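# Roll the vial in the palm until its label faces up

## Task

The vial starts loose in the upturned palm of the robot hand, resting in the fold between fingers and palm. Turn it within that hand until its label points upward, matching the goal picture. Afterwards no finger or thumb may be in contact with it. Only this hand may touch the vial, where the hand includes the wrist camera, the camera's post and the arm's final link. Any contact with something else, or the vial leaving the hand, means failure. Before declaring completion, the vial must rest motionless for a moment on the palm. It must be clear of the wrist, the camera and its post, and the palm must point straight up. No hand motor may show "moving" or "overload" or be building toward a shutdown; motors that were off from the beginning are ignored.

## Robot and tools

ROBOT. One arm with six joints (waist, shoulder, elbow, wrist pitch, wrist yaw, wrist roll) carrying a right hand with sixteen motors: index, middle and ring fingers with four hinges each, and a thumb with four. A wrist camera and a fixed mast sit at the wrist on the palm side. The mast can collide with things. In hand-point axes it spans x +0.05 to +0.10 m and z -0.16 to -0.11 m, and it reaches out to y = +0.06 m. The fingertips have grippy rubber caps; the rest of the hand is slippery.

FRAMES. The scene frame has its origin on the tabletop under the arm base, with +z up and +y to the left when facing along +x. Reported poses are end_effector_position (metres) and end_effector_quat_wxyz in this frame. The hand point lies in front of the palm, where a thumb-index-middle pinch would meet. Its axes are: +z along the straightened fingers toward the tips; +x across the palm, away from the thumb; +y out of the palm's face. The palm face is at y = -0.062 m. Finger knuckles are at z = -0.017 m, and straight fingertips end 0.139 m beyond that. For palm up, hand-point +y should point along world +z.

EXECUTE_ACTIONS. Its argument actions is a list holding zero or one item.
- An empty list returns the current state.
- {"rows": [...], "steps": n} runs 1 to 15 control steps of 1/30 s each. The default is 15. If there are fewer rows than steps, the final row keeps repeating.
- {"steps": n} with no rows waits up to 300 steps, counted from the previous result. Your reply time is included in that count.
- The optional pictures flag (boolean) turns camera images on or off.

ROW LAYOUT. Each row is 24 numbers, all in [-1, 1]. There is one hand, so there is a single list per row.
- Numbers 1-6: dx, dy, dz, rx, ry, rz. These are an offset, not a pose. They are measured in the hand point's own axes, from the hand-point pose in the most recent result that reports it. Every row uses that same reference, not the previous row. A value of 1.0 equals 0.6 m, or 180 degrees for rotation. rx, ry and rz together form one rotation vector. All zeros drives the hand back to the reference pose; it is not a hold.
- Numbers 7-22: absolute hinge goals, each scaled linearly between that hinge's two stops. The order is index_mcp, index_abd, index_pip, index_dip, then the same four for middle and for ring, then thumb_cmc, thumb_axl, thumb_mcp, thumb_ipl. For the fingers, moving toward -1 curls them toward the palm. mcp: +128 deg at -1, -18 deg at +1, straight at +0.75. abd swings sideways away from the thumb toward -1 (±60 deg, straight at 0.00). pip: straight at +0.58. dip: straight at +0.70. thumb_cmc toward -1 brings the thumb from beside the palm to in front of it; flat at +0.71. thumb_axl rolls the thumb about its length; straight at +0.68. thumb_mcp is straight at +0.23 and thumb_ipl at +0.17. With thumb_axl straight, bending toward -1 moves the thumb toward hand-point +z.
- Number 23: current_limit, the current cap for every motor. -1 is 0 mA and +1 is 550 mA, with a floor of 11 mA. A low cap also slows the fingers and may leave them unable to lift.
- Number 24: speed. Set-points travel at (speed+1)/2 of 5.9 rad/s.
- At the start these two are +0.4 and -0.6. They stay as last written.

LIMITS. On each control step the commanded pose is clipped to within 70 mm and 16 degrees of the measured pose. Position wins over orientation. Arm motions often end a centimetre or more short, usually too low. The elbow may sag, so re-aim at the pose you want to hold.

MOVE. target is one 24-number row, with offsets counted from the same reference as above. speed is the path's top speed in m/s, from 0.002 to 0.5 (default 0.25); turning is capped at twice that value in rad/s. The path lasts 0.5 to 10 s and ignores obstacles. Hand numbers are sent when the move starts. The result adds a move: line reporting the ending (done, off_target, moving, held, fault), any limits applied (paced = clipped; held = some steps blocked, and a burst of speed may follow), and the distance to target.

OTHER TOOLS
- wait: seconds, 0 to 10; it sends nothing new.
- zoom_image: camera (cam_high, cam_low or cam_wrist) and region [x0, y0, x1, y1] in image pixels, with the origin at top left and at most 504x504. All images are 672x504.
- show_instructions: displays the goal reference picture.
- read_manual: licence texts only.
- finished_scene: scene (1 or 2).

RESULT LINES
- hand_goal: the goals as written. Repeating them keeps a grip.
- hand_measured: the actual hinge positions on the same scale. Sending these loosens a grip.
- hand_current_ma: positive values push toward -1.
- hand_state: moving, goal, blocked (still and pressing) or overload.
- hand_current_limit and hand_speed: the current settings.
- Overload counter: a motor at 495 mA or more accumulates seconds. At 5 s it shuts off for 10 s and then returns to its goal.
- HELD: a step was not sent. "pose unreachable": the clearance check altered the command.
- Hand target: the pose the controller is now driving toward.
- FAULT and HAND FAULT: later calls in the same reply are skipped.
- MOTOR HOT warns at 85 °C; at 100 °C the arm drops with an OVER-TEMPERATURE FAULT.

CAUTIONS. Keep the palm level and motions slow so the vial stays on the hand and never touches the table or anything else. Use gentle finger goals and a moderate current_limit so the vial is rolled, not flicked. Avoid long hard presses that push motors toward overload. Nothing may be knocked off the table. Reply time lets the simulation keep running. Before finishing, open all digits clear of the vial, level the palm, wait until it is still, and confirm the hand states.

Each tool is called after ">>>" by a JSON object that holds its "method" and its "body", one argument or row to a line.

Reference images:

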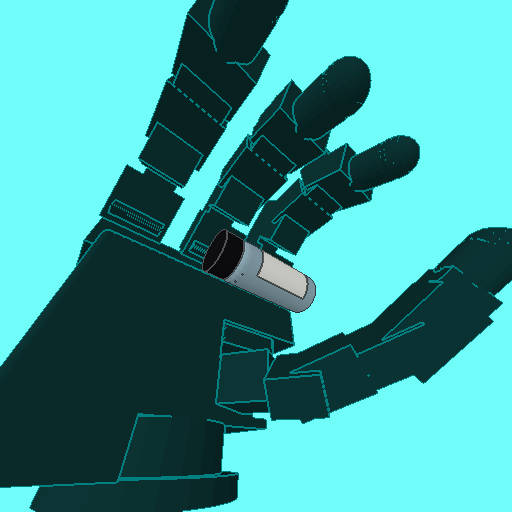

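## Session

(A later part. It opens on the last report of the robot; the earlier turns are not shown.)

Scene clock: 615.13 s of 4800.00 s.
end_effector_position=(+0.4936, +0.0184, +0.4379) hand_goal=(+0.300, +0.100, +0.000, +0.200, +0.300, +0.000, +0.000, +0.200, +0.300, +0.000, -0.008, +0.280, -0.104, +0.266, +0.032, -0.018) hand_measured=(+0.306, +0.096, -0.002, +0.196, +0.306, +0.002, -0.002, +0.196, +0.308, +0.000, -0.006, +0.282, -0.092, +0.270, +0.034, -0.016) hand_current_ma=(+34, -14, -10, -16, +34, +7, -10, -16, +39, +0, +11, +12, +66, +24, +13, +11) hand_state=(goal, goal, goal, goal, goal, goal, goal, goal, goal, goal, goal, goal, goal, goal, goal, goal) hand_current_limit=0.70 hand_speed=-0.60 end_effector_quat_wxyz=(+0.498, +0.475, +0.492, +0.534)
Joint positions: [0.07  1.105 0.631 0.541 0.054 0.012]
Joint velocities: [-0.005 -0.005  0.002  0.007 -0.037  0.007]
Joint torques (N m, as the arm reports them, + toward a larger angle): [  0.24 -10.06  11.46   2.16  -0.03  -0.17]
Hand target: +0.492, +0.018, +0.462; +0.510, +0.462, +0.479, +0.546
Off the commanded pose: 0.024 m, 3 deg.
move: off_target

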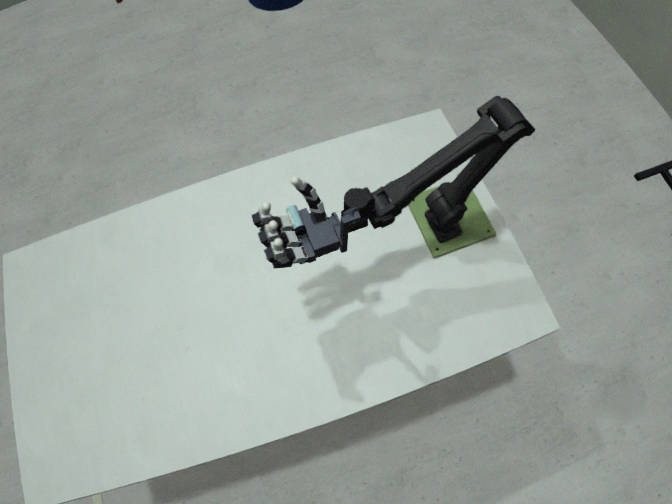

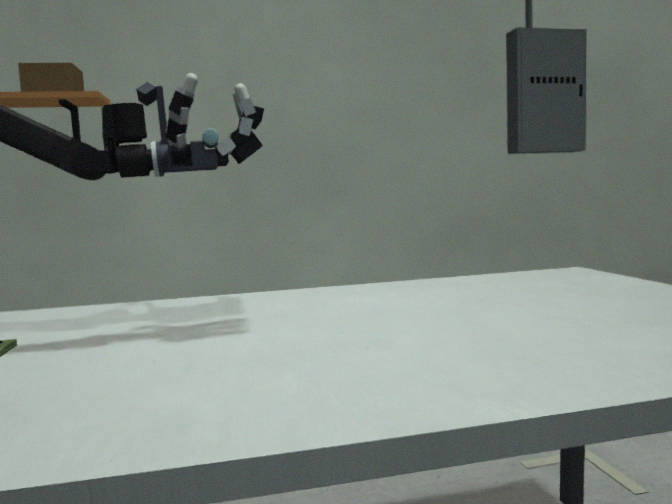

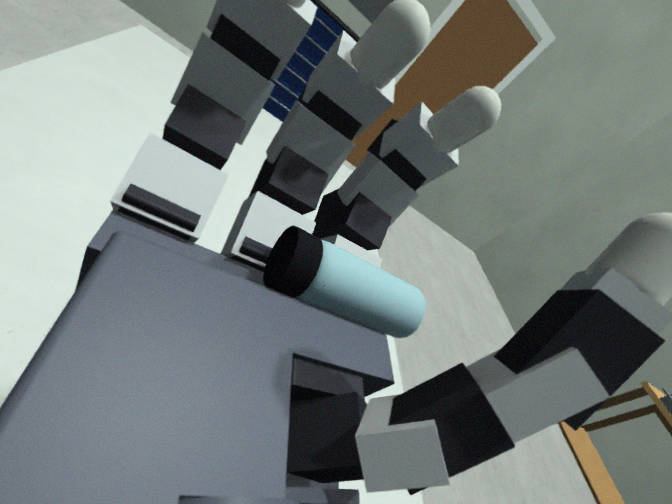

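>>> {"method": "execute_actions", "body": {
  "actions": [
    {"rows":[[0,0.04,0.002,-0.0157,0,0,-0.10,0.1,-0.48,-0.35,-0.10,0,-0.48,-0.35,0.3,0,-0.008,0.28,-0.104,0.266,0.032,-0.018,0.7,-0.5]],"steps":15}
  ],
  "pictures": false
}}

>>> {"method": "execute_actions", "body": {
  "actions": [
    {"rows":[[0,0.04,0.002,-0.0157,0,0,-0.30,0.1,-0.48,-0.42,-0.30,0,-0.48,-0.42,0.3,0,-0.008,0.28,-0.104,0.266,0.032,-0.018,0.7,-0.78]],"steps":15}
  ],
  "pictures": false
}}

>>> {"method": "execute_actions", "body": {
  "actions": [
    {"rows":[[0,0.04,0.002,-0.0157,0,0,-0.31,0.1,-0.56,-0.57,-0.31,0,-0.56,-0.58,0.3,0,-0.008,0.28,-0.104,0.266,0.032,-0.018,0.7,-0.8]],"steps":13}
  ],
  "pictures": false
}}

>>> {"method": "execute_actions", "body": {
  "actions": [
    {"rows":[[0,0.04,0.002,-0.0157,0,0,-0.10,0.1,-0.56,-0.57,-0.10,0,-0.56,-0.58,0.3,0,-0.008,0.28,-0.104,0.266,0.032,-0.018,0.7,-0.78]],"steps":15}
  ],
  "pictures": false
}}

>>> {"method": "execute_actions", "body": {
  "actions": [
    {"rows":[[0,0.04,0.002,-0.0157,0,0,-0.10,0.1,-0.78,-0.32,-0.10,0,-0.78,-0.32,0.3,0,-0.008,0.28,-0.104,0.266,0.032,-0.018,0.7,-0.77]],"steps":15}
  ],
  "pictures": false
}}

>>> {"method": "execute_actions", "body": {
  "actions": [
    {"rows":[[0,0.04,0.002,-0.0157,0,0,-0.10,0.1,-0.80,-0.15,-0.10,0,-0.80,-0.15,0.3,0,-0.008,0.28,-0.104,0.266,0.032,-0.018,0.7,-0.84]],"steps":15}
  ],
  "pictures": false
}}

>>> {"method": "execute_actions", "body": {
  "actions": [
    {"rows":[[0,0.04,0.002,-0.0157,0,0,-0.10,0.1,-0.48,-0.25,-0.10,0,-0.48,-0.25,0.3,0,-0.008,0.28,-0.104,0.266,0.032,-0.018,0.7,-0.6]],"steps":12}
  ],
  "pictures": false
}}

>>> {"method": "execute_actions", "body": {
  "actions": [
    {"rows":[[0,0.04,0.002,-0.0157,0,0,-0.30,0.1,-0.48,-0.42,-0.30,0,-0.48,-0.42,0.3,0,-0.008,0.28,-0.104,0.266,0.032,-0.018,0.7,-0.78]],"steps":15}
  ],
  "pictures": false
}}

>>> {"method": "execute_actions", "body": {
  "actions": [
    {"rows":[[0,0.04,0.002,-0.0157,0,0,-0.31,0.1,-0.56,-0.57,-0.31,0,-0.56,-0.58,0.3,0,-0.008,0.28,-0.104,0.266,0.032,-0.018,0.7,-0.8]],"steps":13}
  ],
  "pictures": false
}}

>>> {"method": "execute_actions", "body": {
  "actions": [
    {"rows":[[0,0.04,0.002,-0.0157,0,0,-0.10,0.1,-0.56,-0.57,-0.10,0,-0.56,-0.58,0.3,0,-0.008,0.28,-0.104,0.266,0.032,-0.018,0.7,-0.78]],"steps":15}
  ],
  "pictures": false
}}

>>> {"method": "execute_actions", "body": {
  "actions": [
    {"rows":[[0,0.04,0.002,-0.0157,0,0,-0.10,0.1,-0.78,-0.32,-0.10,0,-0.78,-0.32,0.3,0,-0.008,0.28,-0.104,0.266,0.032,-0.018,0.7,-0.77]],"steps":15}
  ],
  "pictures": false
}}

>>> {"method": "execute_actions", "body": {
  "actions": [
    {"rows":[[0,0.04,0.002,-0.0157,0,0,-0.10,0.1,-0.80,-0.15,-0.10,0,-0.80,-0.15,0.3,0,-0.008,0.28,-0.104,0.266,0.032,-0.018,0.7,-0.84]],"steps":15}
  ],
  "pictures": false
}}

>>> {"method": "move", "body": {
  "target": [0,0.04,0.002,-0.0157,0,0,0.3,0.1,0,0.2,0.3,0,0,0.2,0.3,0,-0.008,0.28,-0.104,0.266,0.032,-0.018,0.7,-0.6]
}}

>>> {"method": "zoom_image", "body": {
  "camera": "cam_high",
  "region": [265,190,325,250]
}}

Scene clock: 645.23 s of 4800.00 s.
end_effector_position=(+0.4936, +0.0184, +0.4379) hand_goal=(-0.100, +0.100, -0.480, -0.350, -0.100, +0.000, -0.480, -0.350, +0.300, +0.000, -0.008, +0.280, -0.104, +0.266, +0.032, -0.018) hand_measured=(-0.094, +0.096, -0.476, -0.316, -0.094, +0.002, -0.476, -0.318, +0.308, +0.000, -0.006, +0.282, -0.092, +0.270, +0.034, -0.016) hand_current_ma=(+39, -14, -2, +30, +39, +7, -3, +30, +39, +0, +11, +12, +66, +24, +13, +11) hand_state=(moving, goal, moving, moving, moving, goal, moving, moving, goal, goal, goal, goal, goal, goal, goal, goal) hand_current_limit=0.70 hand_speed=-0.50 end_effector_quat_wxyz=(+0.498, +0.475, +0.492, +0.534)
Joint positions: [0.07  1.105 0.631 0.541 0.054 0.012]
Joint velocities: [-0.005  0.005  0.022  0.002  0.022  0.037]
Joint torques (N m, as the arm reports them, + toward a larger angle): [ 0.26 -9.75 11.57  2.2   0.01 -0.15]
Hand target: +0.492, +0.018, +0.462; +0.510, +0.462, +0.479, +0.546
Off the commanded pose: 0.024 m, 3 deg.
Steps of this call (steps 1 to 90: nothing new was sent; then 26.60 s passed at rest; steps 91 to 105: all 15 steps of this action). Readings (end_effector_position | what the end effector reports):
91: (+0.4936, +0.0184, +0.4379) | hand_goal=(-0.100, +0.100, -0.480, -0.350, -0.100, +0.000, -0.480, -0.350, +0.300, +0.000, -0.008, +0.280, -0.104, +0.266, +0.032, -0.018) hand_measured=(+0.306, +0.096, -0.002, +0.196, +0.306, +0.002, -0.002, +0.196, +0.308, +0.000, -0.006, +0.282, -0.092, +0.270, +0.034, -0.016) hand_current_ma=(+34, -14, -10, -16, +34, +7, -10, -16, +39, +0, +11, +12, +66, +24, +13, +11) hand_state=(moving, goal, moving, moving, moving, goal, moving, moving, goal, goal, goal, goal, goal, goal, goal, goal) hand_current_limit=0.70 hand_speed=-0.50
92: (+0.4936, +0.0184, +0.4379) | hand_goal=(-0.100, +0.100, -0.480, -0.350, -0.100, +0.000, -0.480, -0.350, +0.300, +0.000, -0.008, +0.280, -0.104, +0.266, +0.032, -0.018) hand_measured=(+0.300, +0.096, -0.008, +0.190, +0.300, +0.002, -0.008, +0.190, +0.308, +0.000, -0.006, +0.282, -0.092, +0.270, +0.034, -0.016) hand_current_ma=(+191, -14, +91, +73, +192, +7, +94, +72, +39, +0, +11, +12, +66, +24, +13, +11) hand_state=(moving, goal, moving, moving, moving, goal, moving, moving, goal, goal, goal, goal, goal, goal, goal, goal) hand_current_limit=0.70 hand_speed=-0.50
94: (+0.4936, +0.0184, +0.4379) | hand_goal=(-0.100, +0.100, -0.480, -0.350, -0.100, +0.000, -0.480, -0.350, +0.300, +0.000, -0.008, +0.280, -0.104, +0.266, +0.032, -0.018) hand_measured=(+0.246, +0.096, -0.074, +0.126, +0.246, +0.002, -0.072, +0.126, +0.308, +0.000, -0.006, +0.282, -0.092, +0.270, +0.034, -0.016) hand_current_ma=(+146, -14, +71, +66, +145, +7, +74, +64, +39, +0, +11, +12, +66, +24, +13, +11) hand_state=(moving, goal, moving, moving, moving, goal, moving, moving, goal, goal, goal, goal, goal, goal, goal, goal) hand_current_limit=0.70 hand_speed=-0.50
98: (+0.4936, +0.0184, +0.4379) | hand_goal=(-0.100, +0.100, -0.480, -0.350, -0.100, +0.000, -0.480, -0.350, +0.300, +0.000, -0.008, +0.280, -0.104, +0.266, +0.032, -0.018) hand_measured=(+0.096, +0.096, -0.238, -0.036, +0.102, +0.002, -0.238, -0.036, +0.308, +0.000, -0.006, +0.282, -0.092, +0.270, +0.034, -0.016) hand_current_ma=(+126, -14, +60, +63, +125, +7, +62, +62, +39, +0, +11, +12, +66, +24, +13, +11) hand_state=(moving, goal, moving, moving, moving, goal, moving, moving, goal, goal, goal, goal, goal, goal, goal, goal) hand_current_limit=0.70 hand_speed=-0.50
105: the state above

Scene clock: 645.73 s of 4800.00 s.
end_effector_position=(+0.4936, +0.0184, +0.4379) hand_goal=(-0.300, +0.100, -0.480, -0.420, -0.300, +0.000, -0.480, -0.420, +0.300, +0.000, -0.008, +0.280, -0.104, +0.266, +0.032, -0.018) hand_measured=(-0.292, +0.096, -0.480, -0.418, -0.294, +0.002, -0.480, -0.418, +0.308, +0.000, -0.006, +0.282, -0.092, +0.270, +0.034, -0.016) hand_current_ma=(+35, -14, +1, +12, +21, +7, +0, +12, +39, +0, +11, +12, +66, +24, +13, +11) hand_state=(moving, goal, goal, goal, moving, goal, goal, goal, goal, goal, goal, goal, goal, goal, goal, goal) hand_current_limit=0.70 hand_speed=-0.78 end_effector_quat_wxyz=(+0.498, +0.475, +0.492, +0.534)
Joint positions: [0.07  1.105 0.631 0.541 0.054 0.012]
Joint velocities: [-0.005 -0.005 -0.007 -0.012 -0.022  0.007]
Joint torques (N m, as the arm reports them, + toward a larger angle): [ 0.   -9.91 11.31  2.09  0.01 -0.22]
Hand target: +0.492, +0.018, +0.462; +0.510, +0.462, +0.479, +0.546
Off the commanded pose: 0.024 m, 3 deg.
Steps of this call (steps 1 to 15: all 15 steps of this action). Readings (end_effector_position | what the end effector reports):
1: (+0.4936, +0.0184, +0.4379) | hand_goal=(-0.300, +0.100, -0.480, -0.420, -0.300, +0.000, -0.480, -0.420, +0.300, +0.000, -0.008, +0.280, -0.104, +0.266, +0.032, -0.018) hand_measured=(-0.094, +0.096, -0.478, -0.338, -0.094, +0.002, -0.478, -0.338, +0.308, +0.000, -0.006, +0.282, -0.092, +0.270, +0.034, -0.016) hand_current_ma=(+41, -14, +1, +3, +41, +7, +1, +3, +39, +0, +11, +12, +66, +24, +13, +11) hand_state=(moving, goal, moving, moving, moving, goal, moving, moving, goal, goal, goal, goal, goal, goal, goal, goal) hand_current_limit=0.70 hand_speed=-0.78
2: (+0.4936, +0.0184, +0.4379) | hand_goal=(-0.300, +0.100, -0.480, -0.420, -0.300, +0.000, -0.480, -0.420, +0.300, +0.000, -0.008, +0.280, -0.104, +0.266, +0.032, -0.018) hand_measured=(-0.096, +0.096, -0.480, -0.348, -0.096, +0.002, -0.480, -0.350, +0.308, +0.000, -0.006, +0.282, -0.092, +0.270, +0.034, -0.016) hand_current_ma=(+79, -14, +4, +36, +79, +7, +3, +35, +39, +0, +11, +12, +66, +24, +13, +11) hand_state=(moving, goal, goal, moving, moving, goal, goal, moving, goal, goal, goal, goal, goal, goal, goal, goal) hand_current_limit=0.70 hand_speed=-0.78
4: (+0.4936, +0.0184, +0.4379) | hand_goal=(-0.300, +0.100, -0.480, -0.420, -0.300, +0.000, -0.480, -0.420, +0.300, +0.000, -0.008, +0.280, -0.104, +0.266, +0.032, -0.018) hand_measured=(-0.126, +0.096, -0.480, -0.382, -0.126, +0.002, -0.480, -0.382, +0.308, +0.000, -0.006, +0.282, -0.092, +0.270, +0.034, -0.016) hand_current_ma=(+64, -14, +3, +34, +64, +7, +3, +34, +39, +0, +11, +12, +66, +24, +13, +11) hand_state=(moving, goal, goal, moving, moving, goal, goal, moving, goal, goal, goal, goal, goal, goal, goal, goal) hand_current_limit=0.70 hand_speed=-0.78
8: (+0.4936, +0.0184, +0.4379) | hand_goal=(-0.300, +0.100, -0.480, -0.420, -0.300, +0.000, -0.480, -0.420, +0.300, +0.000, -0.008, +0.280, -0.104, +0.266, +0.032, -0.018) hand_measured=(-0.192, +0.096, -0.480, -0.418, -0.194, +0.002, -0.480, -0.418, +0.308, +0.000, -0.006, +0.282, -0.092, +0.270, +0.034, -0.016) hand_current_ma=(+71, -14, +2, +11, +56, +7, +2, +11, +39, +0, +11, +12, +66, +24, +13, +11) hand_state=(moving, goal, goal, moving, moving, goal, goal, moving, goal, goal, goal, goal, goal, goal, goal, goal) hand_current_limit=0.70 hand_speed=-0.78
15: the state above

Scene clock: 646.17 s of 4800.00 s.
end_effector_position=(+0.4936, +0.0184, +0.4379) hand_goal=(-0.310, +0.100, -0.560, -0.570, -0.310, +0.000, -0.560, -0.580, +0.300, +0.000, -0.008, +0.280, -0.104, +0.266, +0.032, -0.018) hand_measured=(-0.304, +0.098, -0.550, -0.532, -0.310, +0.002, -0.550, -0.546, +0.308, +0.000, -0.006, +0.282, -0.092, +0.270, +0.034, -0.016) hand_current_ma=(+31, -6, +54, +192, +1, +7, +48, +175, +39, +0, +11, +12, +66, +24, +13, +11) hand_state=(goal, goal, goal, blocked, goal, goal, moving, moving, goal, goal, goal, goal, goal, goal, goal, goal) hand_current_limit=0.70 hand_speed=-0.80 end_effector_quat_wxyz=(+0.498, +0.475, +0.492, +0.534)
Joint positions: [0.07  1.105 0.631 0.541 0.054 0.012]
Joint velocities: [-0.005 -0.005 -0.002 -0.002 -0.051  0.051]
Joint torques (N m, as the arm reports them, + toward a larger angle): [ 0.64 -9.86 11.32  2.16  0.01 -0.18]
Hand target: +0.492, +0.018, +0.462; +0.510, +0.462, +0.479, +0.546
Off the commanded pose: 0.024 m, 3 deg.
Steps of this call (steps 1 to 13: all 13 steps of this action). Readings (end_effector_position | what the end effector reports):
1: (+0.4936, +0.0184, +0.4379) | hand_goal=(-0.310, +0.100, -0.560, -0.570, -0.310, +0.000, -0.560, -0.580, +0.300, +0.000, -0.008, +0.280, -0.104, +0.266, +0.032, -0.018) hand_measured=(-0.294, +0.096, -0.480, -0.418, -0.296, +0.002, -0.480, -0.418, +0.308, +0.000, -0.006, +0.282, -0.092, +0.270, +0.034, -0.016) hand_current_ma=(+40, -14, +1, +12, +24, +7, +1, +12, +39, +0, +11, +12, +66, +24, +13, +11) hand_state=(moving, goal, moving, moving, moving, goal, moving, moving, goal, goal, goal, goal, goal, goal, goal, goal) hand_current_limit=0.70 hand_speed=-0.80
2: (+0.4936, +0.0184, +0.4379) | hand_goal=(-0.310, +0.100, -0.560, -0.570, -0.310, +0.000, -0.560, -0.580, +0.300, +0.000, -0.008, +0.280, -0.104, +0.266, +0.032, -0.018) hand_measured=(-0.296, +0.096, -0.484, -0.422, -0.298, +0.002, -0.484, -0.422, +0.308, +0.000, -0.006, +0.282, -0.092, +0.270, +0.034, -0.016) hand_current_ma=(+65, -14, +27, +37, +48, +7, +28, +37, +39, +0, +11, +12, +66, +24, +13, +11) hand_state=(moving, goal, moving, moving, moving, goal, moving, moving, goal, goal, goal, goal, goal, goal, goal, goal) hand_current_limit=0.70 hand_speed=-0.80
4: (+0.4936, +0.0184, +0.4379) | hand_goal=(-0.310, +0.100, -0.560, -0.570, -0.310, +0.000, -0.560, -0.580, +0.300, +0.000, -0.008, +0.280, -0.104, +0.266, +0.032, -0.018) hand_measured=(-0.302, +0.096, -0.510, -0.448, -0.306, +0.002, -0.510, -0.448, +0.308, +0.000, -0.006, +0.282, -0.092, +0.270, +0.034, -0.016) hand_current_ma=(+36, -14, +21, +33, +22, +7, +22, +33, +39, +0, +11, +12, +66, +24, +13, +11) hand_state=(moving, goal, moving, moving, moving, goal, moving, moving, goal, goal, goal, goal, goal, goal, goal, goal) hand_current_limit=0.70 hand_speed=-0.80
8: (+0.4936, +0.0184, +0.4379) | hand_goal=(-0.310, +0.100, -0.560, -0.570, -0.310, +0.000, -0.560, -0.580, +0.300, +0.000, -0.008, +0.280, -0.104, +0.266, +0.032, -0.018) hand_measured=(-0.304, +0.096, -0.558, -0.512, -0.306, +0.002, -0.558, -0.512, +0.308, +0.000, -0.006, +0.282, -0.092, +0.270, +0.034, -0.016) hand_current_ma=(+38, -14, -1, +33, +23, +7, -1, +33, +39, +0, +11, +12, +66, +24, +13, +11) hand_state=(goal, goal, moving, moving, goal, goal, moving, moving, goal, goal, goal, goal, goal, goal, goal, goal) hand_current_limit=0.70 hand_speed=-0.80
13: the state above

Scene clock: 646.67 s of 4800.00 s.
end_effector_position=(+0.4936, +0.0184, +0.4379) hand_goal=(-0.100, +0.100, -0.560, -0.570, -0.100, +0.000, -0.560, -0.580, +0.300, +0.000, -0.008, +0.280, -0.104, +0.266, +0.032, -0.018) hand_measured=(-0.102, +0.098, -0.550, -0.532, -0.106, +0.002, -0.550, -0.546, +0.308, +0.000, -0.006, +0.282, -0.092, +0.270, +0.034, -0.016) hand_current_ma=(+18, -6, +55, +188, -10, +7, +48, +171, +39, +0, +11, +12, +66, +24, +13, +11) hand_state=(moving, goal, goal, blocked, moving, goal, goal, blocked, goal, goal, goal, goal, goal, goal, goal, goal) hand_current_limit=0.70 hand_speed=-0.78 end_effector_quat_wxyz=(+0.498, +0.475, +0.492, +0.534)
Joint positions: [0.07  1.105 0.631 0.541 0.054 0.012]
Joint velocities: [-0.005 -0.015  0.002  0.007 -0.007 -0.007]
Joint torques (N m, as the arm reports them, + toward a larger angle): [ 0.22 -9.83 11.45  2.09  0.01 -0.2 ]
Hand target: +0.492, +0.018, +0.462; +0.510, +0.462, +0.479, +0.546
Off the commanded pose: 0.024 m, 3 deg.
Steps of this call (steps 1 to 15: all 15 steps of this action). Readings (end_effector_position | what the end effector reports):
1: (+0.4936, +0.0184, +0.4379) | hand_goal=(-0.100, +0.100, -0.560, -0.570, -0.100, +0.000, -0.560, -0.580, +0.300, +0.000, -0.008, +0.280, -0.104, +0.266, +0.032, -0.018) hand_measured=(-0.304, +0.098, -0.550, -0.532, -0.310, +0.002, -0.550, -0.546, +0.308, +0.000, -0.006, +0.282, -0.092, +0.270, +0.034, -0.016) hand_current_ma=(+31, -6, +53, +191, +1, +7, +47, +173, +39, +0, +11, +12, +66, +24, +13, +11) hand_state=(moving, goal, goal, blocked, moving, goal, goal, blocked, goal, goal, goal, goal, goal, goal, goal, goal) hand_current_limit=0.70 hand_speed=-0.78
2: (+0.4936, +0.0184, +0.4379) | hand_goal=(-0.100, +0.100, -0.560, -0.570, -0.100, +0.000, -0.560, -0.580, +0.300, +0.000, -0.008, +0.280, -0.104, +0.266, +0.032, -0.018) hand_measured=(-0.302, +0.098, -0.550, -0.532, -0.308, +0.002, -0.550, -0.546, +0.308, +0.000, -0.006, +0.282, -0.092, +0.270, +0.034, -0.016) hand_current_ma=(-30, -6, +53, +191, -67, +7, +46, +172, +39, +0, +11, +12, +66, +24, +13, +11) hand_state=(moving, goal, goal, blocked, moving, goal, goal, blocked, goal, goal, goal, goal, goal, goal, goal, goal) hand_current_limit=0.70 hand_speed=-0.78
4: (+0.4936, +0.0184, +0.4379) | hand_goal=(-0.100, +0.100, -0.560, -0.570, -0.100, +0.000, -0.560, -0.580, +0.300, +0.000, -0.008, +0.280, -0.104, +0.266, +0.032, -0.018) hand_measured=(-0.278, +0.098, -0.550, -0.532, -0.282, +0.002, -0.550, -0.546, +0.308, +0.000, -0.006, +0.282, -0.092, +0.270, +0.034, -0.016) hand_current_ma=(-25, -6, +53, +191, -59, +7, +47, +172, +39, +0, +11, +12, +66, +24, +13, +11) hand_state=(moving, goal, goal, blocked, moving, goal, goal, blocked, goal, goal, goal, goal, goal, goal, goal, goal) hand_current_limit=0.70 hand_speed=-0.78
8: (+0.4936, +0.0184, +0.4379) | hand_goal=(-0.100, +0.100, -0.560, -0.570, -0.100, +0.000, -0.560, -0.580, +0.300, +0.000, -0.008, +0.280, -0.104, +0.266, +0.032, -0.018) hand_measured=(-0.210, +0.098, -0.550, -0.532, -0.214, +0.002, -0.550, -0.546, +0.308, +0.000, -0.006, +0.282, -0.092, +0.270, +0.034, -0.016) hand_current_ma=(-18, -6, +54, +190, -50, +7, +47, +172, +39, +0, +11, +12, +66, +24, +13, +11) hand_state=(moving, goal, goal, blocked, moving, goal, goal, blocked, goal, goal, goal, goal, goal, goal, goal, goal) hand_current_limit=0.70 hand_speed=-0.78
15: the state above

Scene clock: 647.17 s of 4800.00 s.
end_effector_position=(+0.4936, +0.0184, +0.4379) hand_goal=(-0.100, +0.100, -0.780, -0.320, -0.100, +0.000, -0.780, -0.320, +0.300, +0.000, -0.008, +0.280, -0.104, +0.266, +0.032, -0.018) hand_measured=(-0.098, +0.096, -0.748, -0.320, -0.100, +0.002, -0.754, -0.332, +0.308, +0.000, -0.006, +0.282, -0.092, +0.270, +0.034, -0.016) hand_current_ma=(+13, -17, +118, +39, +5, +11, +69, -6, +39, +0, +11, +12, +66, +24, +13, +11) hand_state=(goal, goal, moving, moving, goal, goal, moving, moving, goal, goal, goal, goal, goal, goal, goal, goal) hand_current_limit=0.70 hand_speed=-0.77 end_effector_quat_wxyz=(+0.498, +0.475, +0.492, +0.534)
Joint positions: [0.07  1.105 0.631 0.541 0.054 0.012]
Joint velocities: [ 0.005  0.005  0.002 -0.007 -0.007  0.081]
Joint torques (N m, as the arm reports them, + toward a larger angle): [-0.07 -9.93 11.4   2.11  0.   -0.14]
Hand target: +0.492, +0.018, +0.462; +0.510, +0.462, +0.479, +0.546
Off the commanded pose: 0.024 m, 3 deg.
Steps of this call (steps 1 to 15: all 15 steps of this action). Readings (end_effector_position | what the end effector reports):
1: (+0.4936, +0.0184, +0.4379) | hand_goal=(-0.100, +0.100, -0.780, -0.320, -0.100, +0.000, -0.780, -0.320, +0.300, +0.000, -0.008, +0.280, -0.104, +0.266, +0.032, -0.018) hand_measured=(-0.098, +0.098, -0.550, -0.532, -0.104, +0.002, -0.550, -0.546, +0.308, +0.000, -0.006, +0.282, -0.092, +0.270, +0.034, -0.016) hand_current_ma=(+15, -6, +55, +189, -14, +7, +48, +172, +39, +0, +11, +12, +66, +24, +13, +11) hand_state=(moving, goal, moving, moving, moving, goal, moving, moving, goal, goal, goal, goal, goal, goal, goal, goal) hand_current_limit=0.70 hand_speed=-0.77
2: (+0.4936, +0.0184, +0.4379) | hand_goal=(-0.100, +0.100, -0.780, -0.320, -0.100, +0.000, -0.780, -0.320, +0.300, +0.000, -0.008, +0.280, -0.104, +0.266, +0.032, -0.018) hand_measured=(-0.098, +0.098, -0.550, -0.532, -0.102, +0.002, -0.550, -0.546, +0.308, +0.000, -0.006, +0.282, -0.092, +0.270, +0.034, -0.016) hand_current_ma=(+14, -6, +168, +70, -15, +7, +156, +56, +39, +0, +11, +12, +66, +24, +13, +11) hand_state=(goal, goal, moving, moving, goal, goal, moving, moving, goal, goal, goal, goal, goal, goal, goal, goal) hand_current_limit=0.70 hand_speed=-0.77
4: (+0.4936, +0.0184, +0.4379) | hand_goal=(-0.100, +0.100, -0.780, -0.320, -0.100, +0.000, -0.780, -0.320, +0.300, +0.000, -0.008, +0.280, -0.104, +0.266, +0.032, -0.018) hand_measured=(-0.098, +0.098, -0.568, -0.516, -0.102, +0.002, -0.570, -0.530, +0.308, +0.000, -0.006, +0.282, -0.092, +0.270, +0.034, -0.016) hand_current_ma=(+13, -6, +188, +52, -11, +7, +167, +35, +39, +0, +11, +12, +66, +24, +13, +11) hand_state=(goal, goal, moving, moving, goal, goal, moving, moving, goal, goal, goal, goal, goal, goal, goal, goal) hand_current_limit=0.70 hand_speed=-0.77
8: (+0.4936, +0.0184, +0.4379) | hand_goal=(-0.100, +0.100, -0.780, -0.320, -0.100, +0.000, -0.780, -0.320, +0.300, +0.000, -0.008, +0.280, -0.104, +0.266, +0.032, -0.018) hand_measured=(-0.098, +0.098, -0.638, -0.444, -0.100, +0.002, -0.642, -0.460, +0.308, +0.000, -0.006, +0.282, -0.092, +0.270, +0.034, -0.016) hand_current_ma=(+13, -9, +204, +57, +4, +7, +167, +26, +39, +0, +11, +12, +66, +24, +13, +11) hand_state=(goal, goal, moving, moving, goal, goal, moving, moving, goal, goal, goal, goal, goal, goal, goal, goal) hand_current_limit=0.70 hand_speed=-0.77
15: the state above

Scene clock: 647.67 s of 4800.00 s.
end_effector_position=(+0.4936, +0.0184, +0.4379) hand_goal=(-0.100, +0.100, -0.800, -0.150, -0.100, +0.000, -0.800, -0.150, +0.300, +0.000, -0.008, +0.280, -0.104, +0.266, +0.032, -0.018) hand_measured=(-0.098, +0.096, -0.800, -0.160, -0.100, +0.002, -0.800, -0.158, +0.308, +0.000, -0.006, +0.282, -0.092, +0.270, +0.034, -0.016) hand_current_ma=(+13, -15, +0, -16, +5, +11, +0, -16, +39, +0, +11, +12, +66, +24, +13, +11) hand_state=(goal, goal, goal, moving, goal, goal, goal, moving, goal, goal, goal, goal, goal, goal, goal, goal) hand_current_limit=0.70 hand_speed=-0.84 end_effector_quat_wxyz=(+0.498, +0.475, +0.492, +0.534)
Joint positions: [0.07  1.105 0.631 0.541 0.054 0.012]
Joint velocities: [ 0.015 -0.005 -0.002  0.017  0.022 -0.007]
Joint torques (N m, as the arm reports them, + toward a larger angle): [ 0.33 -9.68 11.42  2.22  0.03 -0.13]
Hand target: +0.492, +0.018, +0.462; +0.510, +0.462, +0.479, +0.546
Off the commanded pose: 0.024 m, 3 deg.
Steps of this call (steps 1 to 15: all 15 steps of this action). Readings (end_effector_position | what the end effector reports):
1: (+0.4936, +0.0184, +0.4379) | hand_goal=(-0.100, +0.100, -0.800, -0.150, -0.100, +0.000, -0.800, -0.150, +0.300, +0.000, -0.008, +0.280, -0.104, +0.266, +0.032, -0.018) hand_measured=(-0.098, +0.096, -0.754, -0.314, -0.100, +0.002, -0.762, -0.322, +0.308, +0.000, -0.006, +0.282, -0.092, +0.270, +0.034, -0.016) hand_current_ma=(+13, -17, +118, +45, +5, +11, +50, +10, +39, +0, +11, +12, +66, +24, +13, +11) hand_state=(goal, goal, moving, moving, goal, goal, moving, moving, goal, goal, goal, goal, goal, goal, goal, goal) hand_current_limit=0.70 hand_speed=-0.84
2: (+0.4936, +0.0184, +0.4379) | hand_goal=(-0.100, +0.100, -0.800, -0.150, -0.100, +0.000, -0.800, -0.150, +0.300, +0.000, -0.008, +0.280, -0.104, +0.266, +0.032, -0.018) hand_measured=(-0.098, +0.096, -0.758, -0.308, -0.100, +0.002, -0.768, -0.316, +0.308, +0.000, -0.006, +0.282, -0.092, +0.270, +0.034, -0.016) hand_current_ma=(+13, -17, +149, +28, +5, +11, +87, -8, +39, +0, +11, +12, +66, +24, +13, +11) hand_state=(goal, goal, moving, moving, goal, goal, moving, moving, goal, goal, goal, goal, goal, goal, goal, goal) hand_current_limit=0.70 hand_speed=-0.84
4: (+0.4936, +0.0184, +0.4379) | hand_goal=(-0.100, +0.100, -0.800, -0.150, -0.100, +0.000, -0.800, -0.150, +0.300, +0.000, -0.008, +0.280, -0.104, +0.266, +0.032, -0.018) hand_measured=(-0.098, +0.096, -0.774, -0.288, -0.100, +0.002, -0.784, -0.294, +0.308, +0.000, -0.006, +0.282, -0.092, +0.270, +0.034, -0.016) hand_current_ma=(+13, -17, +97, +15, +5, +11, +37, -15, +39, +0, +11, +12, +66, +24, +13, +11) hand_state=(goal, goal, moving, moving, goal, goal, moving, moving, goal, goal, goal, goal, goal, goal, goal, goal) hand_current_limit=0.70 hand_speed=-0.84
8: (+0.4936, +0.0184, +0.4379) | hand_goal=(-0.100, +0.100, -0.800, -0.150, -0.100, +0.000, -0.800, -0.150, +0.300, +0.000, -0.008, +0.280, -0.104, +0.266, +0.032, -0.018) hand_measured=(-0.098, +0.096, -0.798, -0.246, -0.100, +0.002, -0.800, -0.246, +0.308, +0.000, -0.006, +0.282, -0.092, +0.270, +0.034, -0.016) hand_current_ma=(+13, -15, -1, -36, +5, +11, +0, -35, +39, +0, +11, +12, +66, +24, +13, +11) hand_state=(goal, goal, moving, moving, goal, goal, moving, moving, goal, goal, goal, goal, goal, goal, goal, goal) hand_current_limit=0.70 hand_speed=-0.84
15: the state above

Scene clock: 648.07 s of 4800.00 s.
end_effector_position=(+0.4936, +0.0184, +0.4379) hand_goal=(-0.100, +0.100, -0.480, -0.250, -0.100, +0.000, -0.480, -0.250, +0.300, +0.000, -0.008, +0.280, -0.104, +0.266, +0.032, -0.018) hand_measured=(-0.098, +0.096, -0.498, -0.248, -0.100, +0.002, -0.498, -0.248, +0.308, +0.000, -0.006, +0.282, -0.092, +0.270, +0.034, -0.016) hand_current_ma=(+13, -14, -28, +11, +5, +11, -29, +11, +39, +0, +11, +12, +66, +24, +13, +11) hand_state=(goal, goal, moving, goal, goal, goal, moving, goal, goal, goal, goal, goal, goal, goal, goal, goal) hand_current_limit=0.70 hand_speed=-0.60 end_effector_quat_wxyz=(+0.498, +0.475, +0.492, +0.534)
Joint positions: [0.07  1.105 0.631 0.541 0.054 0.012]
Joint velocities: [ 0.005 -0.005  0.007  0.002 -0.037 -0.037]
Joint torques (N m, as the arm reports them, + toward a larger angle): [  0.37 -10.08  11.43   2.19   0.03  -0.17]
Hand target: +0.492, +0.018, +0.462; +0.510, +0.462, +0.479, +0.546
Off the commanded pose: 0.024 m, 3 deg.
Steps of this call (steps 1 to 12: all 12 steps of this action). Readings (end_effector_position | what the end effector reports):
1: (+0.4936, +0.0184, +0.4379) | hand_goal=(-0.100, +0.100, -0.480, -0.250, -0.100, +0.000, -0.480, -0.250, +0.300, +0.000, -0.008, +0.280, -0.104, +0.266, +0.032, -0.018) hand_measured=(-0.098, +0.096, -0.800, -0.156, -0.100, +0.002, -0.800, -0.156, +0.308, +0.000, -0.006, +0.282, -0.092, +0.270, +0.034, -0.016) hand_current_ma=(+13, -15, +0, -18, +5, +11, +0, -18, +39, +0, +11, +12, +66, +24, +13, +11) hand_state=(goal, goal, moving, moving, goal, goal, moving, moving, goal, goal, goal, goal, goal, goal, goal, goal) hand_current_limit=0.70 hand_speed=-0.60
2: (+0.4936, +0.0184, +0.4379) | hand_goal=(-0.100, +0.100, -0.480, -0.250, -0.100, +0.000, -0.480, -0.250, +0.300, +0.000, -0.008, +0.280, -0.104, +0.266, +0.032, -0.018) hand_measured=(-0.098, +0.096, -0.794, -0.160, -0.100, +0.002, -0.796, -0.160, +0.308, +0.000, -0.006, +0.282, -0.092, +0.270, +0.034, -0.016) hand_current_ma=(+13, -15, -89, +57, +5, +11, -92, +56, +39, +0, +11, +12, +66, +24, +13, +11) hand_state=(goal, goal, moving, moving, goal, goal, moving, moving, goal, goal, goal, goal, goal, goal, goal, goal) hand_current_limit=0.70 hand_speed=-0.60
4: (+0.4936, +0.0184, +0.4379) | hand_goal=(-0.100, +0.100, -0.480, -0.250, -0.100, +0.000, -0.480, -0.250, +0.300, +0.000, -0.008, +0.280, -0.104, +0.266, +0.032, -0.018) hand_measured=(-0.098, +0.096, -0.746, -0.210, -0.100, +0.002, -0.746, -0.210, +0.308, +0.000, -0.006, +0.282, -0.092, +0.270, +0.034, -0.016) hand_current_ma=(+13, -15, -85, +54, +5, +11, -88, +53, +39, +0, +11, +12, +66, +24, +13, +11) hand_state=(goal, goal, moving, moving, goal, goal, moving, moving, goal, goal, goal, goal, goal, goal, goal, goal) hand_current_limit=0.70 hand_speed=-0.60
8: (+0.4936, +0.0184, +0.4379) | hand_goal=(-0.100, +0.100, -0.480, -0.250, -0.100, +0.000, -0.480, -0.250, +0.300, +0.000, -0.008, +0.280, -0.104, +0.266, +0.032, -0.018) hand_measured=(-0.098, +0.096, -0.616, -0.248, -0.100, +0.002, -0.616, -0.248, +0.308, +0.000, -0.006, +0.282, -0.092, +0.270, +0.034, -0.016) hand_current_ma=(+13, -14, -81, +11, +5, +11, -84, +11, +39, +0, +11, +12, +66, +24, +13, +11) hand_state=(goal, goal, moving, moving, goal, goal, moving, moving, goal, goal, goal, goal, goal, goal, goal, goal) hand_current_limit=0.70 hand_speed=-0.60
12: the state above

Scene clock: 648.57 s of 4800.00 s.
end_effector_position=(+0.4936, +0.0184, +0.4379) hand_goal=(-0.300, +0.100, -0.480, -0.420, -0.300, +0.000, -0.480, -0.420, +0.300, +0.000, -0.008, +0.280, -0.104, +0.266, +0.032, -0.018) hand_measured=(-0.292, +0.096, -0.488, -0.418, -0.294, +0.002, -0.488, -0.418, +0.308, +0.000, -0.006, +0.282, -0.092, +0.270, +0.034, -0.016) hand_current_ma=(+40, -14, -37, +12, +30, +11, -38, +12, +39, +0, +11, +12, +66, +24, +13, +11) hand_state=(moving, goal, goal, goal, moving, goal, goal, goal, goal, goal, goal, goal, goal, goal, goal, goal) hand_current_limit=0.70 hand_speed=-0.78 end_effector_quat_wxyz=(+0.498, +0.475, +0.492, +0.534)
Joint positions: [0.07  1.105 0.631 0.541 0.054 0.012]
Joint velocities: [ 0.015 -0.015 -0.012  0.002  0.066  0.007]
Joint torques (N m, as the arm reports them, + toward a larger angle): [ 0.04 -9.78 11.4   2.2  -0.02 -0.15]
Hand target: +0.492, +0.018, +0.462; +0.510, +0.462, +0.479, +0.546
Off the commanded pose: 0.024 m, 3 deg.
Steps of this call (steps 1 to 15: all 15 steps of this action). Readings (end_effector_position | what the end effector reports):
1: (+0.4936, +0.0184, +0.4379) | hand_goal=(-0.300, +0.100, -0.480, -0.420, -0.300, +0.000, -0.480, -0.420, +0.300, +0.000, -0.008, +0.280, -0.104, +0.266, +0.032, -0.018) hand_measured=(-0.098, +0.096, -0.490, -0.248, -0.100, +0.002, -0.490, -0.248, +0.308, +0.000, -0.006, +0.282, -0.092, +0.270, +0.034, -0.016) hand_current_ma=(+13, -14, -34, +11, +5, +11, -35, +11, +39, +0, +11, +12, +66, +24, +13, +11) hand_state=(moving, goal, moving, moving, moving, goal, moving, moving, goal, goal, goal, goal, goal, goal, goal, goal) hand_current_limit=0.70 hand_speed=-0.78
2: (+0.4936, +0.0184, +0.4379) | hand_goal=(-0.300, +0.100, -0.480, -0.420, -0.300, +0.000, -0.480, -0.420, +0.300, +0.000, -0.008, +0.280, -0.104, +0.266, +0.032, -0.018) hand_measured=(-0.100, +0.096, -0.488, -0.252, -0.102, +0.002, -0.488, -0.252, +0.308, +0.000, -0.006, +0.282, -0.092, +0.270, +0.034, -0.016) hand_current_ma=(+74, -14, -34, +39, +73, +11, -35, +38, +39, +0, +11, +12, +66, +24, +13, +11) hand_state=(moving, goal, moving, moving, moving, goal, moving, moving, goal, goal, goal, goal, goal, goal, goal, goal) hand_current_limit=0.70 hand_speed=-0.78
4: (+0.4936, +0.0184, +0.4379) | hand_goal=(-0.300, +0.100, -0.480, -0.420, -0.300, +0.000, -0.480, -0.420, +0.300, +0.000, -0.008, +0.280, -0.104, +0.266, +0.032, -0.018) hand_measured=(-0.126, +0.096, -0.488, -0.282, -0.126, +0.002, -0.488, -0.282, +0.308, +0.000, -0.006, +0.282, -0.092, +0.270, +0.034, -0.016) hand_current_ma=(+64, -14, -37, +34, +64, +11, -38, +34, +39, +0, +11, +12, +66, +24, +13, +11) hand_state=(moving, goal, goal, moving, moving, goal, goal, moving, goal, goal, goal, goal, goal, goal, goal, goal) hand_current_limit=0.70 hand_speed=-0.78
8: (+0.4936, +0.0184, +0.4379) | hand_goal=(-0.300, +0.100, -0.480, -0.420, -0.300, +0.000, -0.480, -0.420, +0.300, +0.000, -0.008, +0.280, -0.104, +0.266, +0.032, -0.018) hand_measured=(-0.192, +0.096, -0.488, -0.352, -0.194, +0.002, -0.488, -0.352, +0.308, +0.000, -0.006, +0.282, -0.092, +0.270, +0.034, -0.016) hand_current_ma=(+76, -14, -37, +34, +63, +11, -38, +34, +39, +0, +11, +12, +66, +24, +13, +11) hand_state=(moving, goal, goal, moving, moving, goal, goal, moving, goal, goal, goal, goal, goal, goal, goal, goal) hand_current_limit=0.70 hand_speed=-0.78
15: the state above

Scene clock: 649.00 s of 4800.00 s.
end_effector_position=(+0.4936, +0.0184, +0.4379) hand_goal=(-0.310, +0.100, -0.560, -0.570, -0.310, +0.000, -0.560, -0.580, +0.300, +0.000, -0.008, +0.280, -0.104, +0.266, +0.032, -0.018) hand_measured=(-0.306, +0.098, -0.550, -0.532, -0.310, +0.002, -0.550, -0.546, +0.308, +0.000, -0.006, +0.282, -0.092, +0.270, +0.034, -0.016) hand_current_ma=(+29, -8, +55, +190, +5, +11, +47, +176, +39, +0, +11, +12, +66, +24, +13, +11) hand_state=(goal, goal, goal, blocked, goal, goal, moving, moving, goal, goal, goal, goal, goal, goal, goal, goal) hand_current_limit=0.70 hand_speed=-0.80 end_effector_quat_wxyz=(+0.498, +0.475, +0.492, +0.534)
Joint positions: [0.07  1.105 0.631 0.541 0.054 0.012]
Joint velocities: [-0.015 -0.005  0.002 -0.012  0.051 -0.081]
Joint torques (N m, as the arm reports them, + toward a larger angle): [  0.14 -10.3   11.36   2.13   0.02  -0.19]
Hand target: +0.492, +0.018, +0.462; +0.510, +0.462, +0.479, +0.546
Off the commanded pose: 0.024 m, 3 deg.
Steps of this call (steps 1 to 13: all 13 steps of this action). Readings (end_effector_position | what the end effector reports):
1: (+0.4936, +0.0184, +0.4379) | hand_goal=(-0.310, +0.100, -0.560, -0.570, -0.310, +0.000, -0.560, -0.580, +0.300, +0.000, -0.008, +0.280, -0.104, +0.266, +0.032, -0.018) hand_measured=(-0.292, +0.096, -0.488, -0.418, -0.294, +0.002, -0.488, -0.418, +0.308, +0.000, -0.006, +0.282, -0.092, +0.270, +0.034, -0.016) hand_current_ma=(+45, -14, -37, +12, +34, +11, -38, +12, +39, +0, +11, +12, +66, +24, +13, +11) hand_state=(moving, goal, moving, moving, moving, goal, moving, moving, goal, goal, goal, goal, goal, goal, goal, goal) hand_current_limit=0.70 hand_speed=-0.80
2: (+0.4936, +0.0184, +0.4379) | hand_goal=(-0.310, +0.100, -0.560, -0.570, -0.310, +0.000, -0.560, -0.580, +0.300, +0.000, -0.008, +0.280, -0.104, +0.266, +0.032, -0.018) hand_measured=(-0.294, +0.096, -0.488, -0.422, -0.296, +0.002, -0.490, -0.422, +0.308, +0.000, -0.006, +0.282, -0.092, +0.270, +0.034, -0.016) hand_current_ma=(+69, -14, +22, +37, +57, +11, +22, +37, +39, +0, +11, +12, +66, +24, +13, +11) hand_state=(moving, goal, moving, moving, moving, goal, moving, moving, goal, goal, goal, goal, goal, goal, goal, goal) hand_current_limit=0.70 hand_speed=-0.80
4: (+0.4936, +0.0184, +0.4379) | hand_goal=(-0.310, +0.100, -0.560, -0.570, -0.310, +0.000, -0.560, -0.580, +0.300, +0.000, -0.008, +0.280, -0.104, +0.266, +0.032, -0.018) hand_measured=(-0.302, +0.096, -0.512, -0.448, -0.304, +0.002, -0.512, -0.448, +0.308, +0.000, -0.006, +0.282, -0.092, +0.270, +0.034, -0.016) hand_current_ma=(+41, -14, +22, +33, +32, +11, +23, +33, +39, +0, +11, +12, +66, +24, +13, +11) hand_state=(moving, goal, moving, moving, moving, goal, moving, moving, goal, goal, goal, goal, goal, goal, goal, goal) hand_current_limit=0.70 hand_speed=-0.80
8: (+0.4936, +0.0184, +0.4379) | hand_goal=(-0.310, +0.100, -0.560, -0.570, -0.310, +0.000, -0.560, -0.580, +0.300, +0.000, -0.008, +0.280, -0.104, +0.266, +0.032, -0.018) hand_measured=(-0.302, +0.096, -0.558, -0.512, -0.304, +0.002, -0.558, -0.512, +0.308, +0.000, -0.006, +0.282, -0.092, +0.270, +0.034, -0.016) hand_current_ma=(+43, -14, -1, +33, +33, +11, -1, +33, +39, +0, +11, +12, +66, +24, +13, +11) hand_state=(goal, goal, moving, moving, goal, goal, moving, moving, goal, goal, goal, goal, goal, goal, goal, goal) hand_current_limit=0.70 hand_speed=-0.80
13: the state above

Scene clock: 649.50 s of 4800.00 s.
end_effector_position=(+0.4936, +0.0184, +0.4379) hand_goal=(-0.100, +0.100, -0.560, -0.570, -0.100, +0.000, -0.560, -0.580, +0.300, +0.000, -0.008, +0.280, -0.104, +0.266, +0.032, -0.018) hand_measured=(-0.102, +0.098, -0.550, -0.534, -0.106, +0.002, -0.550, -0.546, +0.308, +0.000, -0.006, +0.282, -0.092, +0.270, +0.034, -0.016) hand_current_ma=(+15, -8, +56, +187, -7, +11, +47, +172, +39, +0, +11, +12, +66, +24, +13, +11) hand_state=(moving, goal, goal, blocked, moving, goal, goal, blocked, goal, goal, goal, goal, goal, goal, goal, goal) hand_current_limit=0.70 hand_speed=-0.78 end_effector_quat_wxyz=(+0.498, +0.475, +0.492, +0.534)
Joint positions: [0.07  1.105 0.631 0.541 0.054 0.012]
Joint velocities: [ 0.005 -0.005  0.007 -0.002 -0.037  0.037]
Joint torques (N m, as the arm reports them, + toward a larger angle): [-0.03 -9.87 11.53  2.16  0.02 -0.18]
Hand target: +0.492, +0.018, +0.462; +0.510, +0.462, +0.479, +0.546
Off the commanded pose: 0.024 m, 3 deg.
Steps of this call (steps 1 to 15: all 15 steps of this action). Readings (end_effector_position | what the end effector reports):
1: (+0.4936, +0.0184, +0.4379) | hand_goal=(-0.100, +0.100, -0.560, -0.570, -0.100, +0.000, -0.560, -0.580, +0.300, +0.000, -0.008, +0.280, -0.104, +0.266, +0.032, -0.018) hand_measured=(-0.306, +0.098, -0.550, -0.532, -0.310, +0.002, -0.550, -0.546, +0.308, +0.000, -0.006, +0.282, -0.092, +0.270, +0.034, -0.016) hand_current_ma=(+29, -8, +54, +190, +5, +11, +46, +174, +39, +0, +11, +12, +66, +24, +13, +11) hand_state=(moving, goal, goal, blocked, moving, goal, goal, blocked, goal, goal, goal, goal, goal, goal, goal, goal) hand_current_limit=0.70 hand_speed=-0.78
2: (+0.4936, +0.0184, +0.4379) | hand_goal=(-0.100, +0.100, -0.560, -0.570, -0.100, +0.000, -0.560, -0.580, +0.300, +0.000, -0.008, +0.280, -0.104, +0.266, +0.032, -0.018) hand_measured=(-0.302, +0.098, -0.550, -0.532, -0.306, +0.002, -0.550, -0.546, +0.308, +0.000, -0.006, +0.282, -0.092, +0.270, +0.034, -0.016) hand_current_ma=(-33, -8, +53, +189, -61, +11, +46, +173, +39, +0, +11, +12, +66, +24, +13, +11) hand_state=(moving, goal, goal, blocked, moving, goal, goal, blocked, goal, goal, goal, goal, goal, goal, goal, goal) hand_current_limit=0.70 hand_speed=-0.78
4: (+0.4936, +0.0184, +0.4379) | hand_goal=(-0.100, +0.100, -0.560, -0.570, -0.100, +0.000, -0.560, -0.580, +0.300, +0.000, -0.008, +0.280, -0.104, +0.266, +0.032, -0.018) hand_measured=(-0.278, +0.098, -0.550, -0.532, -0.282, +0.002, -0.550, -0.546, +0.308, +0.000, -0.006, +0.282, -0.092, +0.270, +0.034, -0.016) hand_current_ma=(-28, -8, +54, +189, -53, +11, +46, +173, +39, +0, +11, +12, +66, +24, +13, +11) hand_state=(moving, goal, goal, blocked, moving, goal, goal, blocked, goal, goal, goal, goal, goal, goal, goal, goal) hand_current_limit=0.70 hand_speed=-0.78
8: (+0.4936, +0.0184, +0.4379) | hand_goal=(-0.100, +0.100, -0.560, -0.570, -0.100, +0.000, -0.560, -0.580, +0.300, +0.000, -0.008, +0.280, -0.104, +0.266, +0.032, -0.018) hand_measured=(-0.210, +0.098, -0.550, -0.532, -0.214, +0.002, -0.550, -0.546, +0.308, +0.000, -0.006, +0.282, -0.092, +0.270, +0.034, -0.016) hand_current_ma=(-21, -8, +54, +188, -44, +11, +46, +173, +39, +0, +11, +12, +66, +24, +13, +11) hand_state=(moving, goal, goal, blocked, moving, goal, goal, blocked, goal, goal, goal, goal, goal, goal, goal, goal) hand_current_limit=0.70 hand_speed=-0.78
15: the state above

Scene clock: 650.00 s of 4800.00 s.
end_effector_position=(+0.4936, +0.0184, +0.4379) hand_goal=(-0.100, +0.100, -0.780, -0.320, -0.100, +0.000, -0.780, -0.320, +0.300, +0.000, -0.008, +0.280, -0.104, +0.266, +0.032, -0.018) hand_measured=(-0.098, +0.096, -0.750, -0.322, -0.098, +0.002, -0.754, -0.332, +0.308, +0.000, -0.006, +0.282, -0.092, +0.270, +0.034, -0.016) hand_current_ma=(+10, -17, +111, +32, +11, +11, +72, -1, +39, +0, +11, +12, +66, +24, +13, +11) hand_state=(goal, goal, moving, moving, goal, goal, moving, moving, goal, goal, goal, goal, goal, goal, goal, goal) hand_current_limit=0.70 hand_speed=-0.77 end_effector_quat_wxyz=(+0.498, +0.475, +0.492, +0.534)
Joint positions: [0.07  1.105 0.631 0.541 0.054 0.012]
Joint velocities: [-0.015 -0.005  0.012  0.002  0.051 -0.022]
Joint torques (N m, as the arm reports them, + toward a larger angle): [ 0.03 -9.57 11.4   2.22  0.   -0.17]
Hand target: +0.492, +0.018, +0.462; +0.510, +0.462, +0.479, +0.546
Off the commanded pose: 0.024 m, 3 deg.
Steps of this call (steps 1 to 15: all 15 steps of this action). Readings (end_effector_position | what the end effector reports):
1: (+0.4936, +0.0184, +0.4379) | hand_goal=(-0.100, +0.100, -0.780, -0.320, -0.100, +0.000, -0.780, -0.320, +0.300, +0.000, -0.008, +0.280, -0.104, +0.266, +0.032, -0.018) hand_measured=(-0.100, +0.098, -0.550, -0.534, -0.102, +0.002, -0.550, -0.546, +0.308, +0.000, -0.006, +0.282, -0.092, +0.270, +0.034, -0.016) hand_current_ma=(+11, -8, +56, +187, -10, +11, +47, +173, +39, +0, +11, +12, +66, +24, +13, +11) hand_state=(moving, goal, moving, moving, moving, goal, moving, moving, goal, goal, goal, goal, goal, goal, goal, goal) hand_current_limit=0.70 hand_speed=-0.77
2: (+0.4936, +0.0184, +0.4379) | hand_goal=(-0.100, +0.100, -0.780, -0.320, -0.100, +0.000, -0.780, -0.320, +0.300, +0.000, -0.008, +0.280, -0.104, +0.266, +0.032, -0.018) hand_measured=(-0.098, +0.098, -0.550, -0.534, -0.102, +0.002, -0.550, -0.546, +0.308, +0.000, -0.006, +0.282, -0.092, +0.270, +0.034, -0.016) hand_current_ma=(+10, -8, +170, +69, -11, +11, +155, +56, +39, +0, +11, +12, +66, +24, +13, +11) hand_state=(goal, goal, moving, moving, goal, goal, moving, moving, goal, goal, goal, goal, goal, goal, goal, goal) hand_current_limit=0.70 hand_speed=-0.77
4: (+0.4936, +0.0184, +0.4379) | hand_goal=(-0.100, +0.100, -0.780, -0.320, -0.100, +0.000, -0.780, -0.320, +0.300, +0.000, -0.008, +0.280, -0.104, +0.266, +0.032, -0.018) hand_measured=(-0.098, +0.098, -0.568, -0.516, -0.102, +0.002, -0.570, -0.528, +0.308, +0.000, -0.006, +0.282, -0.092, +0.270, +0.034, -0.016) hand_current_ma=(+10, -8, +188, +51, -7, +11, +167, +35, +39, +0, +11, +12, +66, +24, +13, +11) hand_state=(goal, goal, moving, moving, goal, goal, moving, moving, goal, goal, goal, goal, goal, goal, goal, goal) hand_current_limit=0.70 hand_speed=-0.77
8: (+0.4936, +0.0184, +0.4379) | hand_goal=(-0.100, +0.100, -0.780, -0.320, -0.100, +0.000, -0.780, -0.320, +0.300, +0.000, -0.008, +0.280, -0.104, +0.266, +0.032, -0.018) hand_measured=(-0.098, +0.098, -0.638, -0.446, -0.100, +0.002, -0.642, -0.460, +0.308, +0.000, -0.006, +0.282, -0.092, +0.270, +0.034, -0.016) hand_current_ma=(+10, -11, +194, +51, +9, +11, +172, +30, +39, +0, +11, +12, +66, +24, +13, +11) hand_state=(goal, goal, moving, moving, moving, goal, moving, moving, goal, goal, goal, goal, goal, goal, goal, goal) hand_current_limit=0.70 hand_speed=-0.77
15: the state above

Scene clock: 650.50 s of 4800.00 s.
end_effector_position=(+0.4936, +0.0184, +0.4379) hand_goal=(-0.100, +0.100, -0.800, -0.150, -0.100, +0.000, -0.800, -0.150, +0.300, +0.000, -0.008, +0.280, -0.104, +0.266, +0.032, -0.018) hand_measured=(-0.098, +0.096, -0.800, -0.160, -0.098, +0.002, -0.800, -0.158, +0.308, +0.000, -0.006, +0.282, -0.092, +0.270, +0.034, -0.016) hand_current_ma=(+10, -15, +0, -16, +11, +11, +0, -16, +39, +0, +11, +12, +66, +24, +13, +11) hand_state=(goal, goal, goal, moving, goal, goal, goal, moving, goal, goal, goal, goal, goal, goal, goal, goal) hand_current_limit=0.70 hand_speed=-0.84 end_effector_quat_wxyz=(+0.498, +0.475, +0.492, +0.534)
Joint positions: [0.07  1.105 0.631 0.541 0.054 0.012]
Joint velocities: [ 0.005 -0.005 -0.012  0.012  0.022 -0.007]
Joint torques (N m, as the arm reports them, + toward a larger angle): [  0.16 -10.3   11.42   2.23  -0.01  -0.18]
Hand target: +0.492, +0.018, +0.462; +0.510, +0.462, +0.479, +0.546
Off the commanded pose: 0.024 m, 3 deg.
Steps of this call (steps 1 to 15: all 15 steps of this action). Readings (end_effector_position | what the end effector reports):
1: (+0.4936, +0.0184, +0.4379) | hand_goal=(-0.100, +0.100, -0.800, -0.150, -0.100, +0.000, -0.800, -0.150, +0.300, +0.000, -0.008, +0.280, -0.104, +0.266, +0.032, -0.018) hand_measured=(-0.098, +0.096, -0.756, -0.314, -0.098, +0.002, -0.762, -0.322, +0.308, +0.000, -0.006, +0.282, -0.092, +0.270, +0.034, -0.016) hand_current_ma=(+10, -17, +106, +40, +11, +11, +56, +14, +39, +0, +11, +12, +66, +24, +13, +11) hand_state=(goal, goal, moving, moving, goal, goal, moving, moving, goal, goal, goal, goal, goal, goal, goal, goal) hand_current_limit=0.70 hand_speed=-0.84
2: (+0.4936, +0.0184, +0.4379) | hand_goal=(-0.100, +0.100, -0.800, -0.150, -0.100, +0.000, -0.800, -0.150, +0.300, +0.000, -0.008, +0.280, -0.104, +0.266, +0.032, -0.018) hand_measured=(-0.098, +0.096, -0.760, -0.310, -0.098, +0.002, -0.768, -0.316, +0.308, +0.000, -0.006, +0.282, -0.092, +0.270, +0.034, -0.016) hand_current_ma=(+10, -17, +139, +24, +11, +11, +91, -6, +39, +0, +11, +12, +66, +24, +13, +11) hand_state=(goal, goal, moving, moving, goal, goal, moving, moving, goal, goal, goal, goal, goal, goal, goal, goal) hand_current_limit=0.70 hand_speed=-0.84
4: (+0.4936, +0.0184, +0.4379) | hand_goal=(-0.100, +0.100, -0.800, -0.150, -0.100, +0.000, -0.800, -0.150, +0.300, +0.000, -0.008, +0.280, -0.104, +0.266, +0.032, -0.018) hand_measured=(-0.098, +0.096, -0.776, -0.288, -0.098, +0.002, -0.784, -0.294, +0.308, +0.000, -0.006, +0.282, -0.092, +0.270, +0.034, -0.016) hand_current_ma=(+10, -17, +85, +12, +11, +11, +45, -13, +39, +0, +11, +12, +66, +24, +13, +11) hand_state=(goal, goal, moving, moving, goal, goal, moving, moving, goal, goal, goal, goal, goal, goal, goal, goal) hand_current_limit=0.70 hand_speed=-0.84
8: (+0.4936, +0.0184, +0.4379) | hand_goal=(-0.100, +0.100, -0.800, -0.150, -0.100, +0.000, -0.800, -0.150, +0.300, +0.000, -0.008, +0.280, -0.104, +0.266, +0.032, -0.018) hand_measured=(-0.098, +0.096, -0.798, -0.246, -0.098, +0.002, -0.798, -0.246, +0.308, +0.000, -0.006, +0.282, -0.092, +0.270, +0.034, -0.016) hand_current_ma=(+10, -15, -1, -35, +11, +11, -1, -35, +39, +0, +11, +12, +66, +24, +13, +11) hand_state=(goal, goal, moving, moving, goal, goal, moving, moving, goal, goal, goal, goal, goal, goal, goal, goal) hand_current_limit=0.70 hand_speed=-0.84
15: the state above

Scene clock: 651.83 s of 4800.00 s.
end_effector_position=(+0.4936, +0.0184, +0.4379) hand_goal=(+0.300, +0.100, +0.000, +0.200, +0.300, +0.000, +0.000, +0.200, +0.300, +0.000, -0.008, +0.280, -0.104, +0.266, +0.032, -0.018) hand_measured=(+0.306, +0.096, -0.002, +0.196, +0.306, +0.002, -0.002, +0.196, +0.308, +0.000, -0.006, +0.282, -0.092, +0.270, +0.034, -0.016) hand_current_ma=(+34, -14, -10, -16, +34, +11, -10, -16, +39, +0, +11, +12, +66, +24, +13, +11) hand_state=(goal, goal, goal, goal, goal, goal, goal, goal, goal, goal, goal, goal, goal, goal, goal, goal) hand_current_limit=0.70 hand_speed=-0.60 end_effector_quat_wxyz=(+0.498, +0.475, +0.492, +0.534)
Joint positions: [0.07  1.105 0.631 0.541 0.054 0.012]
Joint velocities: [-0.005 -0.015 -0.002 -0.007 -0.066 -0.051]
Joint torques (N m, as the arm reports them, + toward a larger angle): [ 0.37 -9.87 11.47  2.39  0.03 -0.18]
Hand target: +0.492, +0.018, +0.462; +0.510, +0.462, +0.479, +0.546
Off the commanded pose: 0.024 m, 3 deg.
move: off_target

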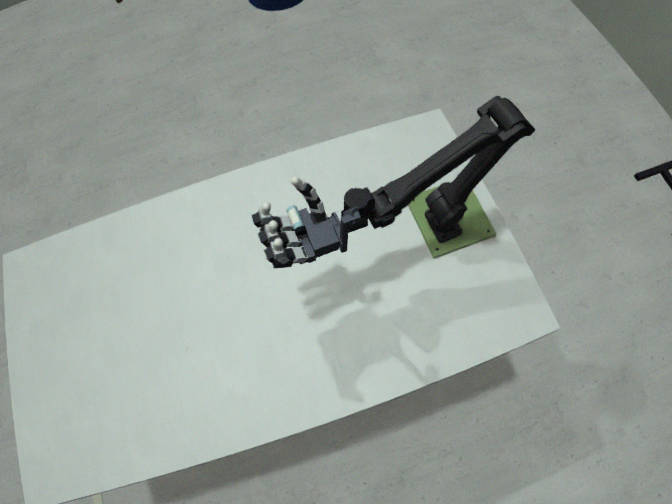

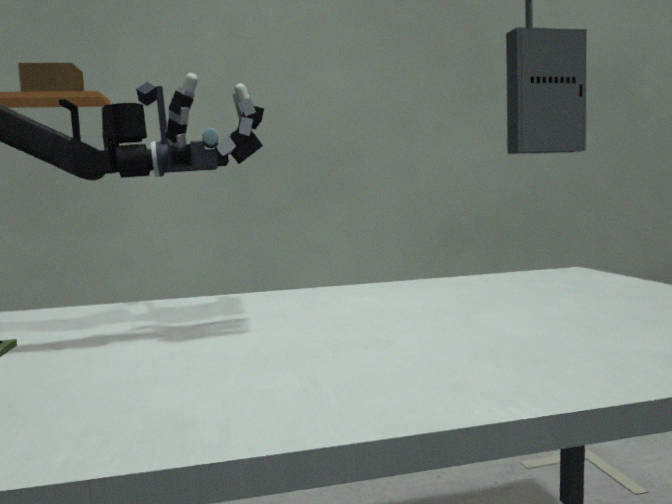

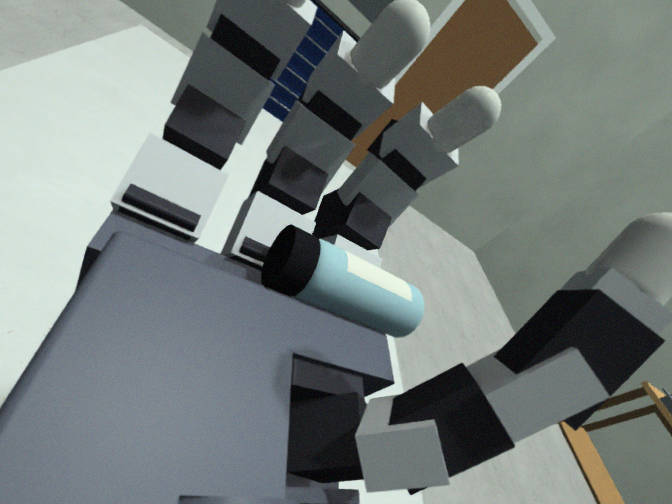

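Region (265, 190, 325, 250) of cam_high's 672x504 image, scaled by 8.400, with more detail than that image has.

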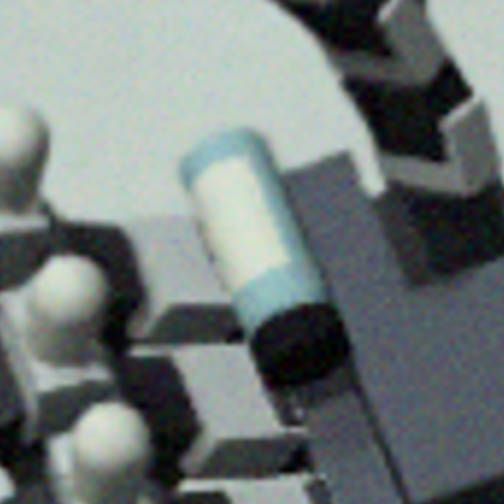

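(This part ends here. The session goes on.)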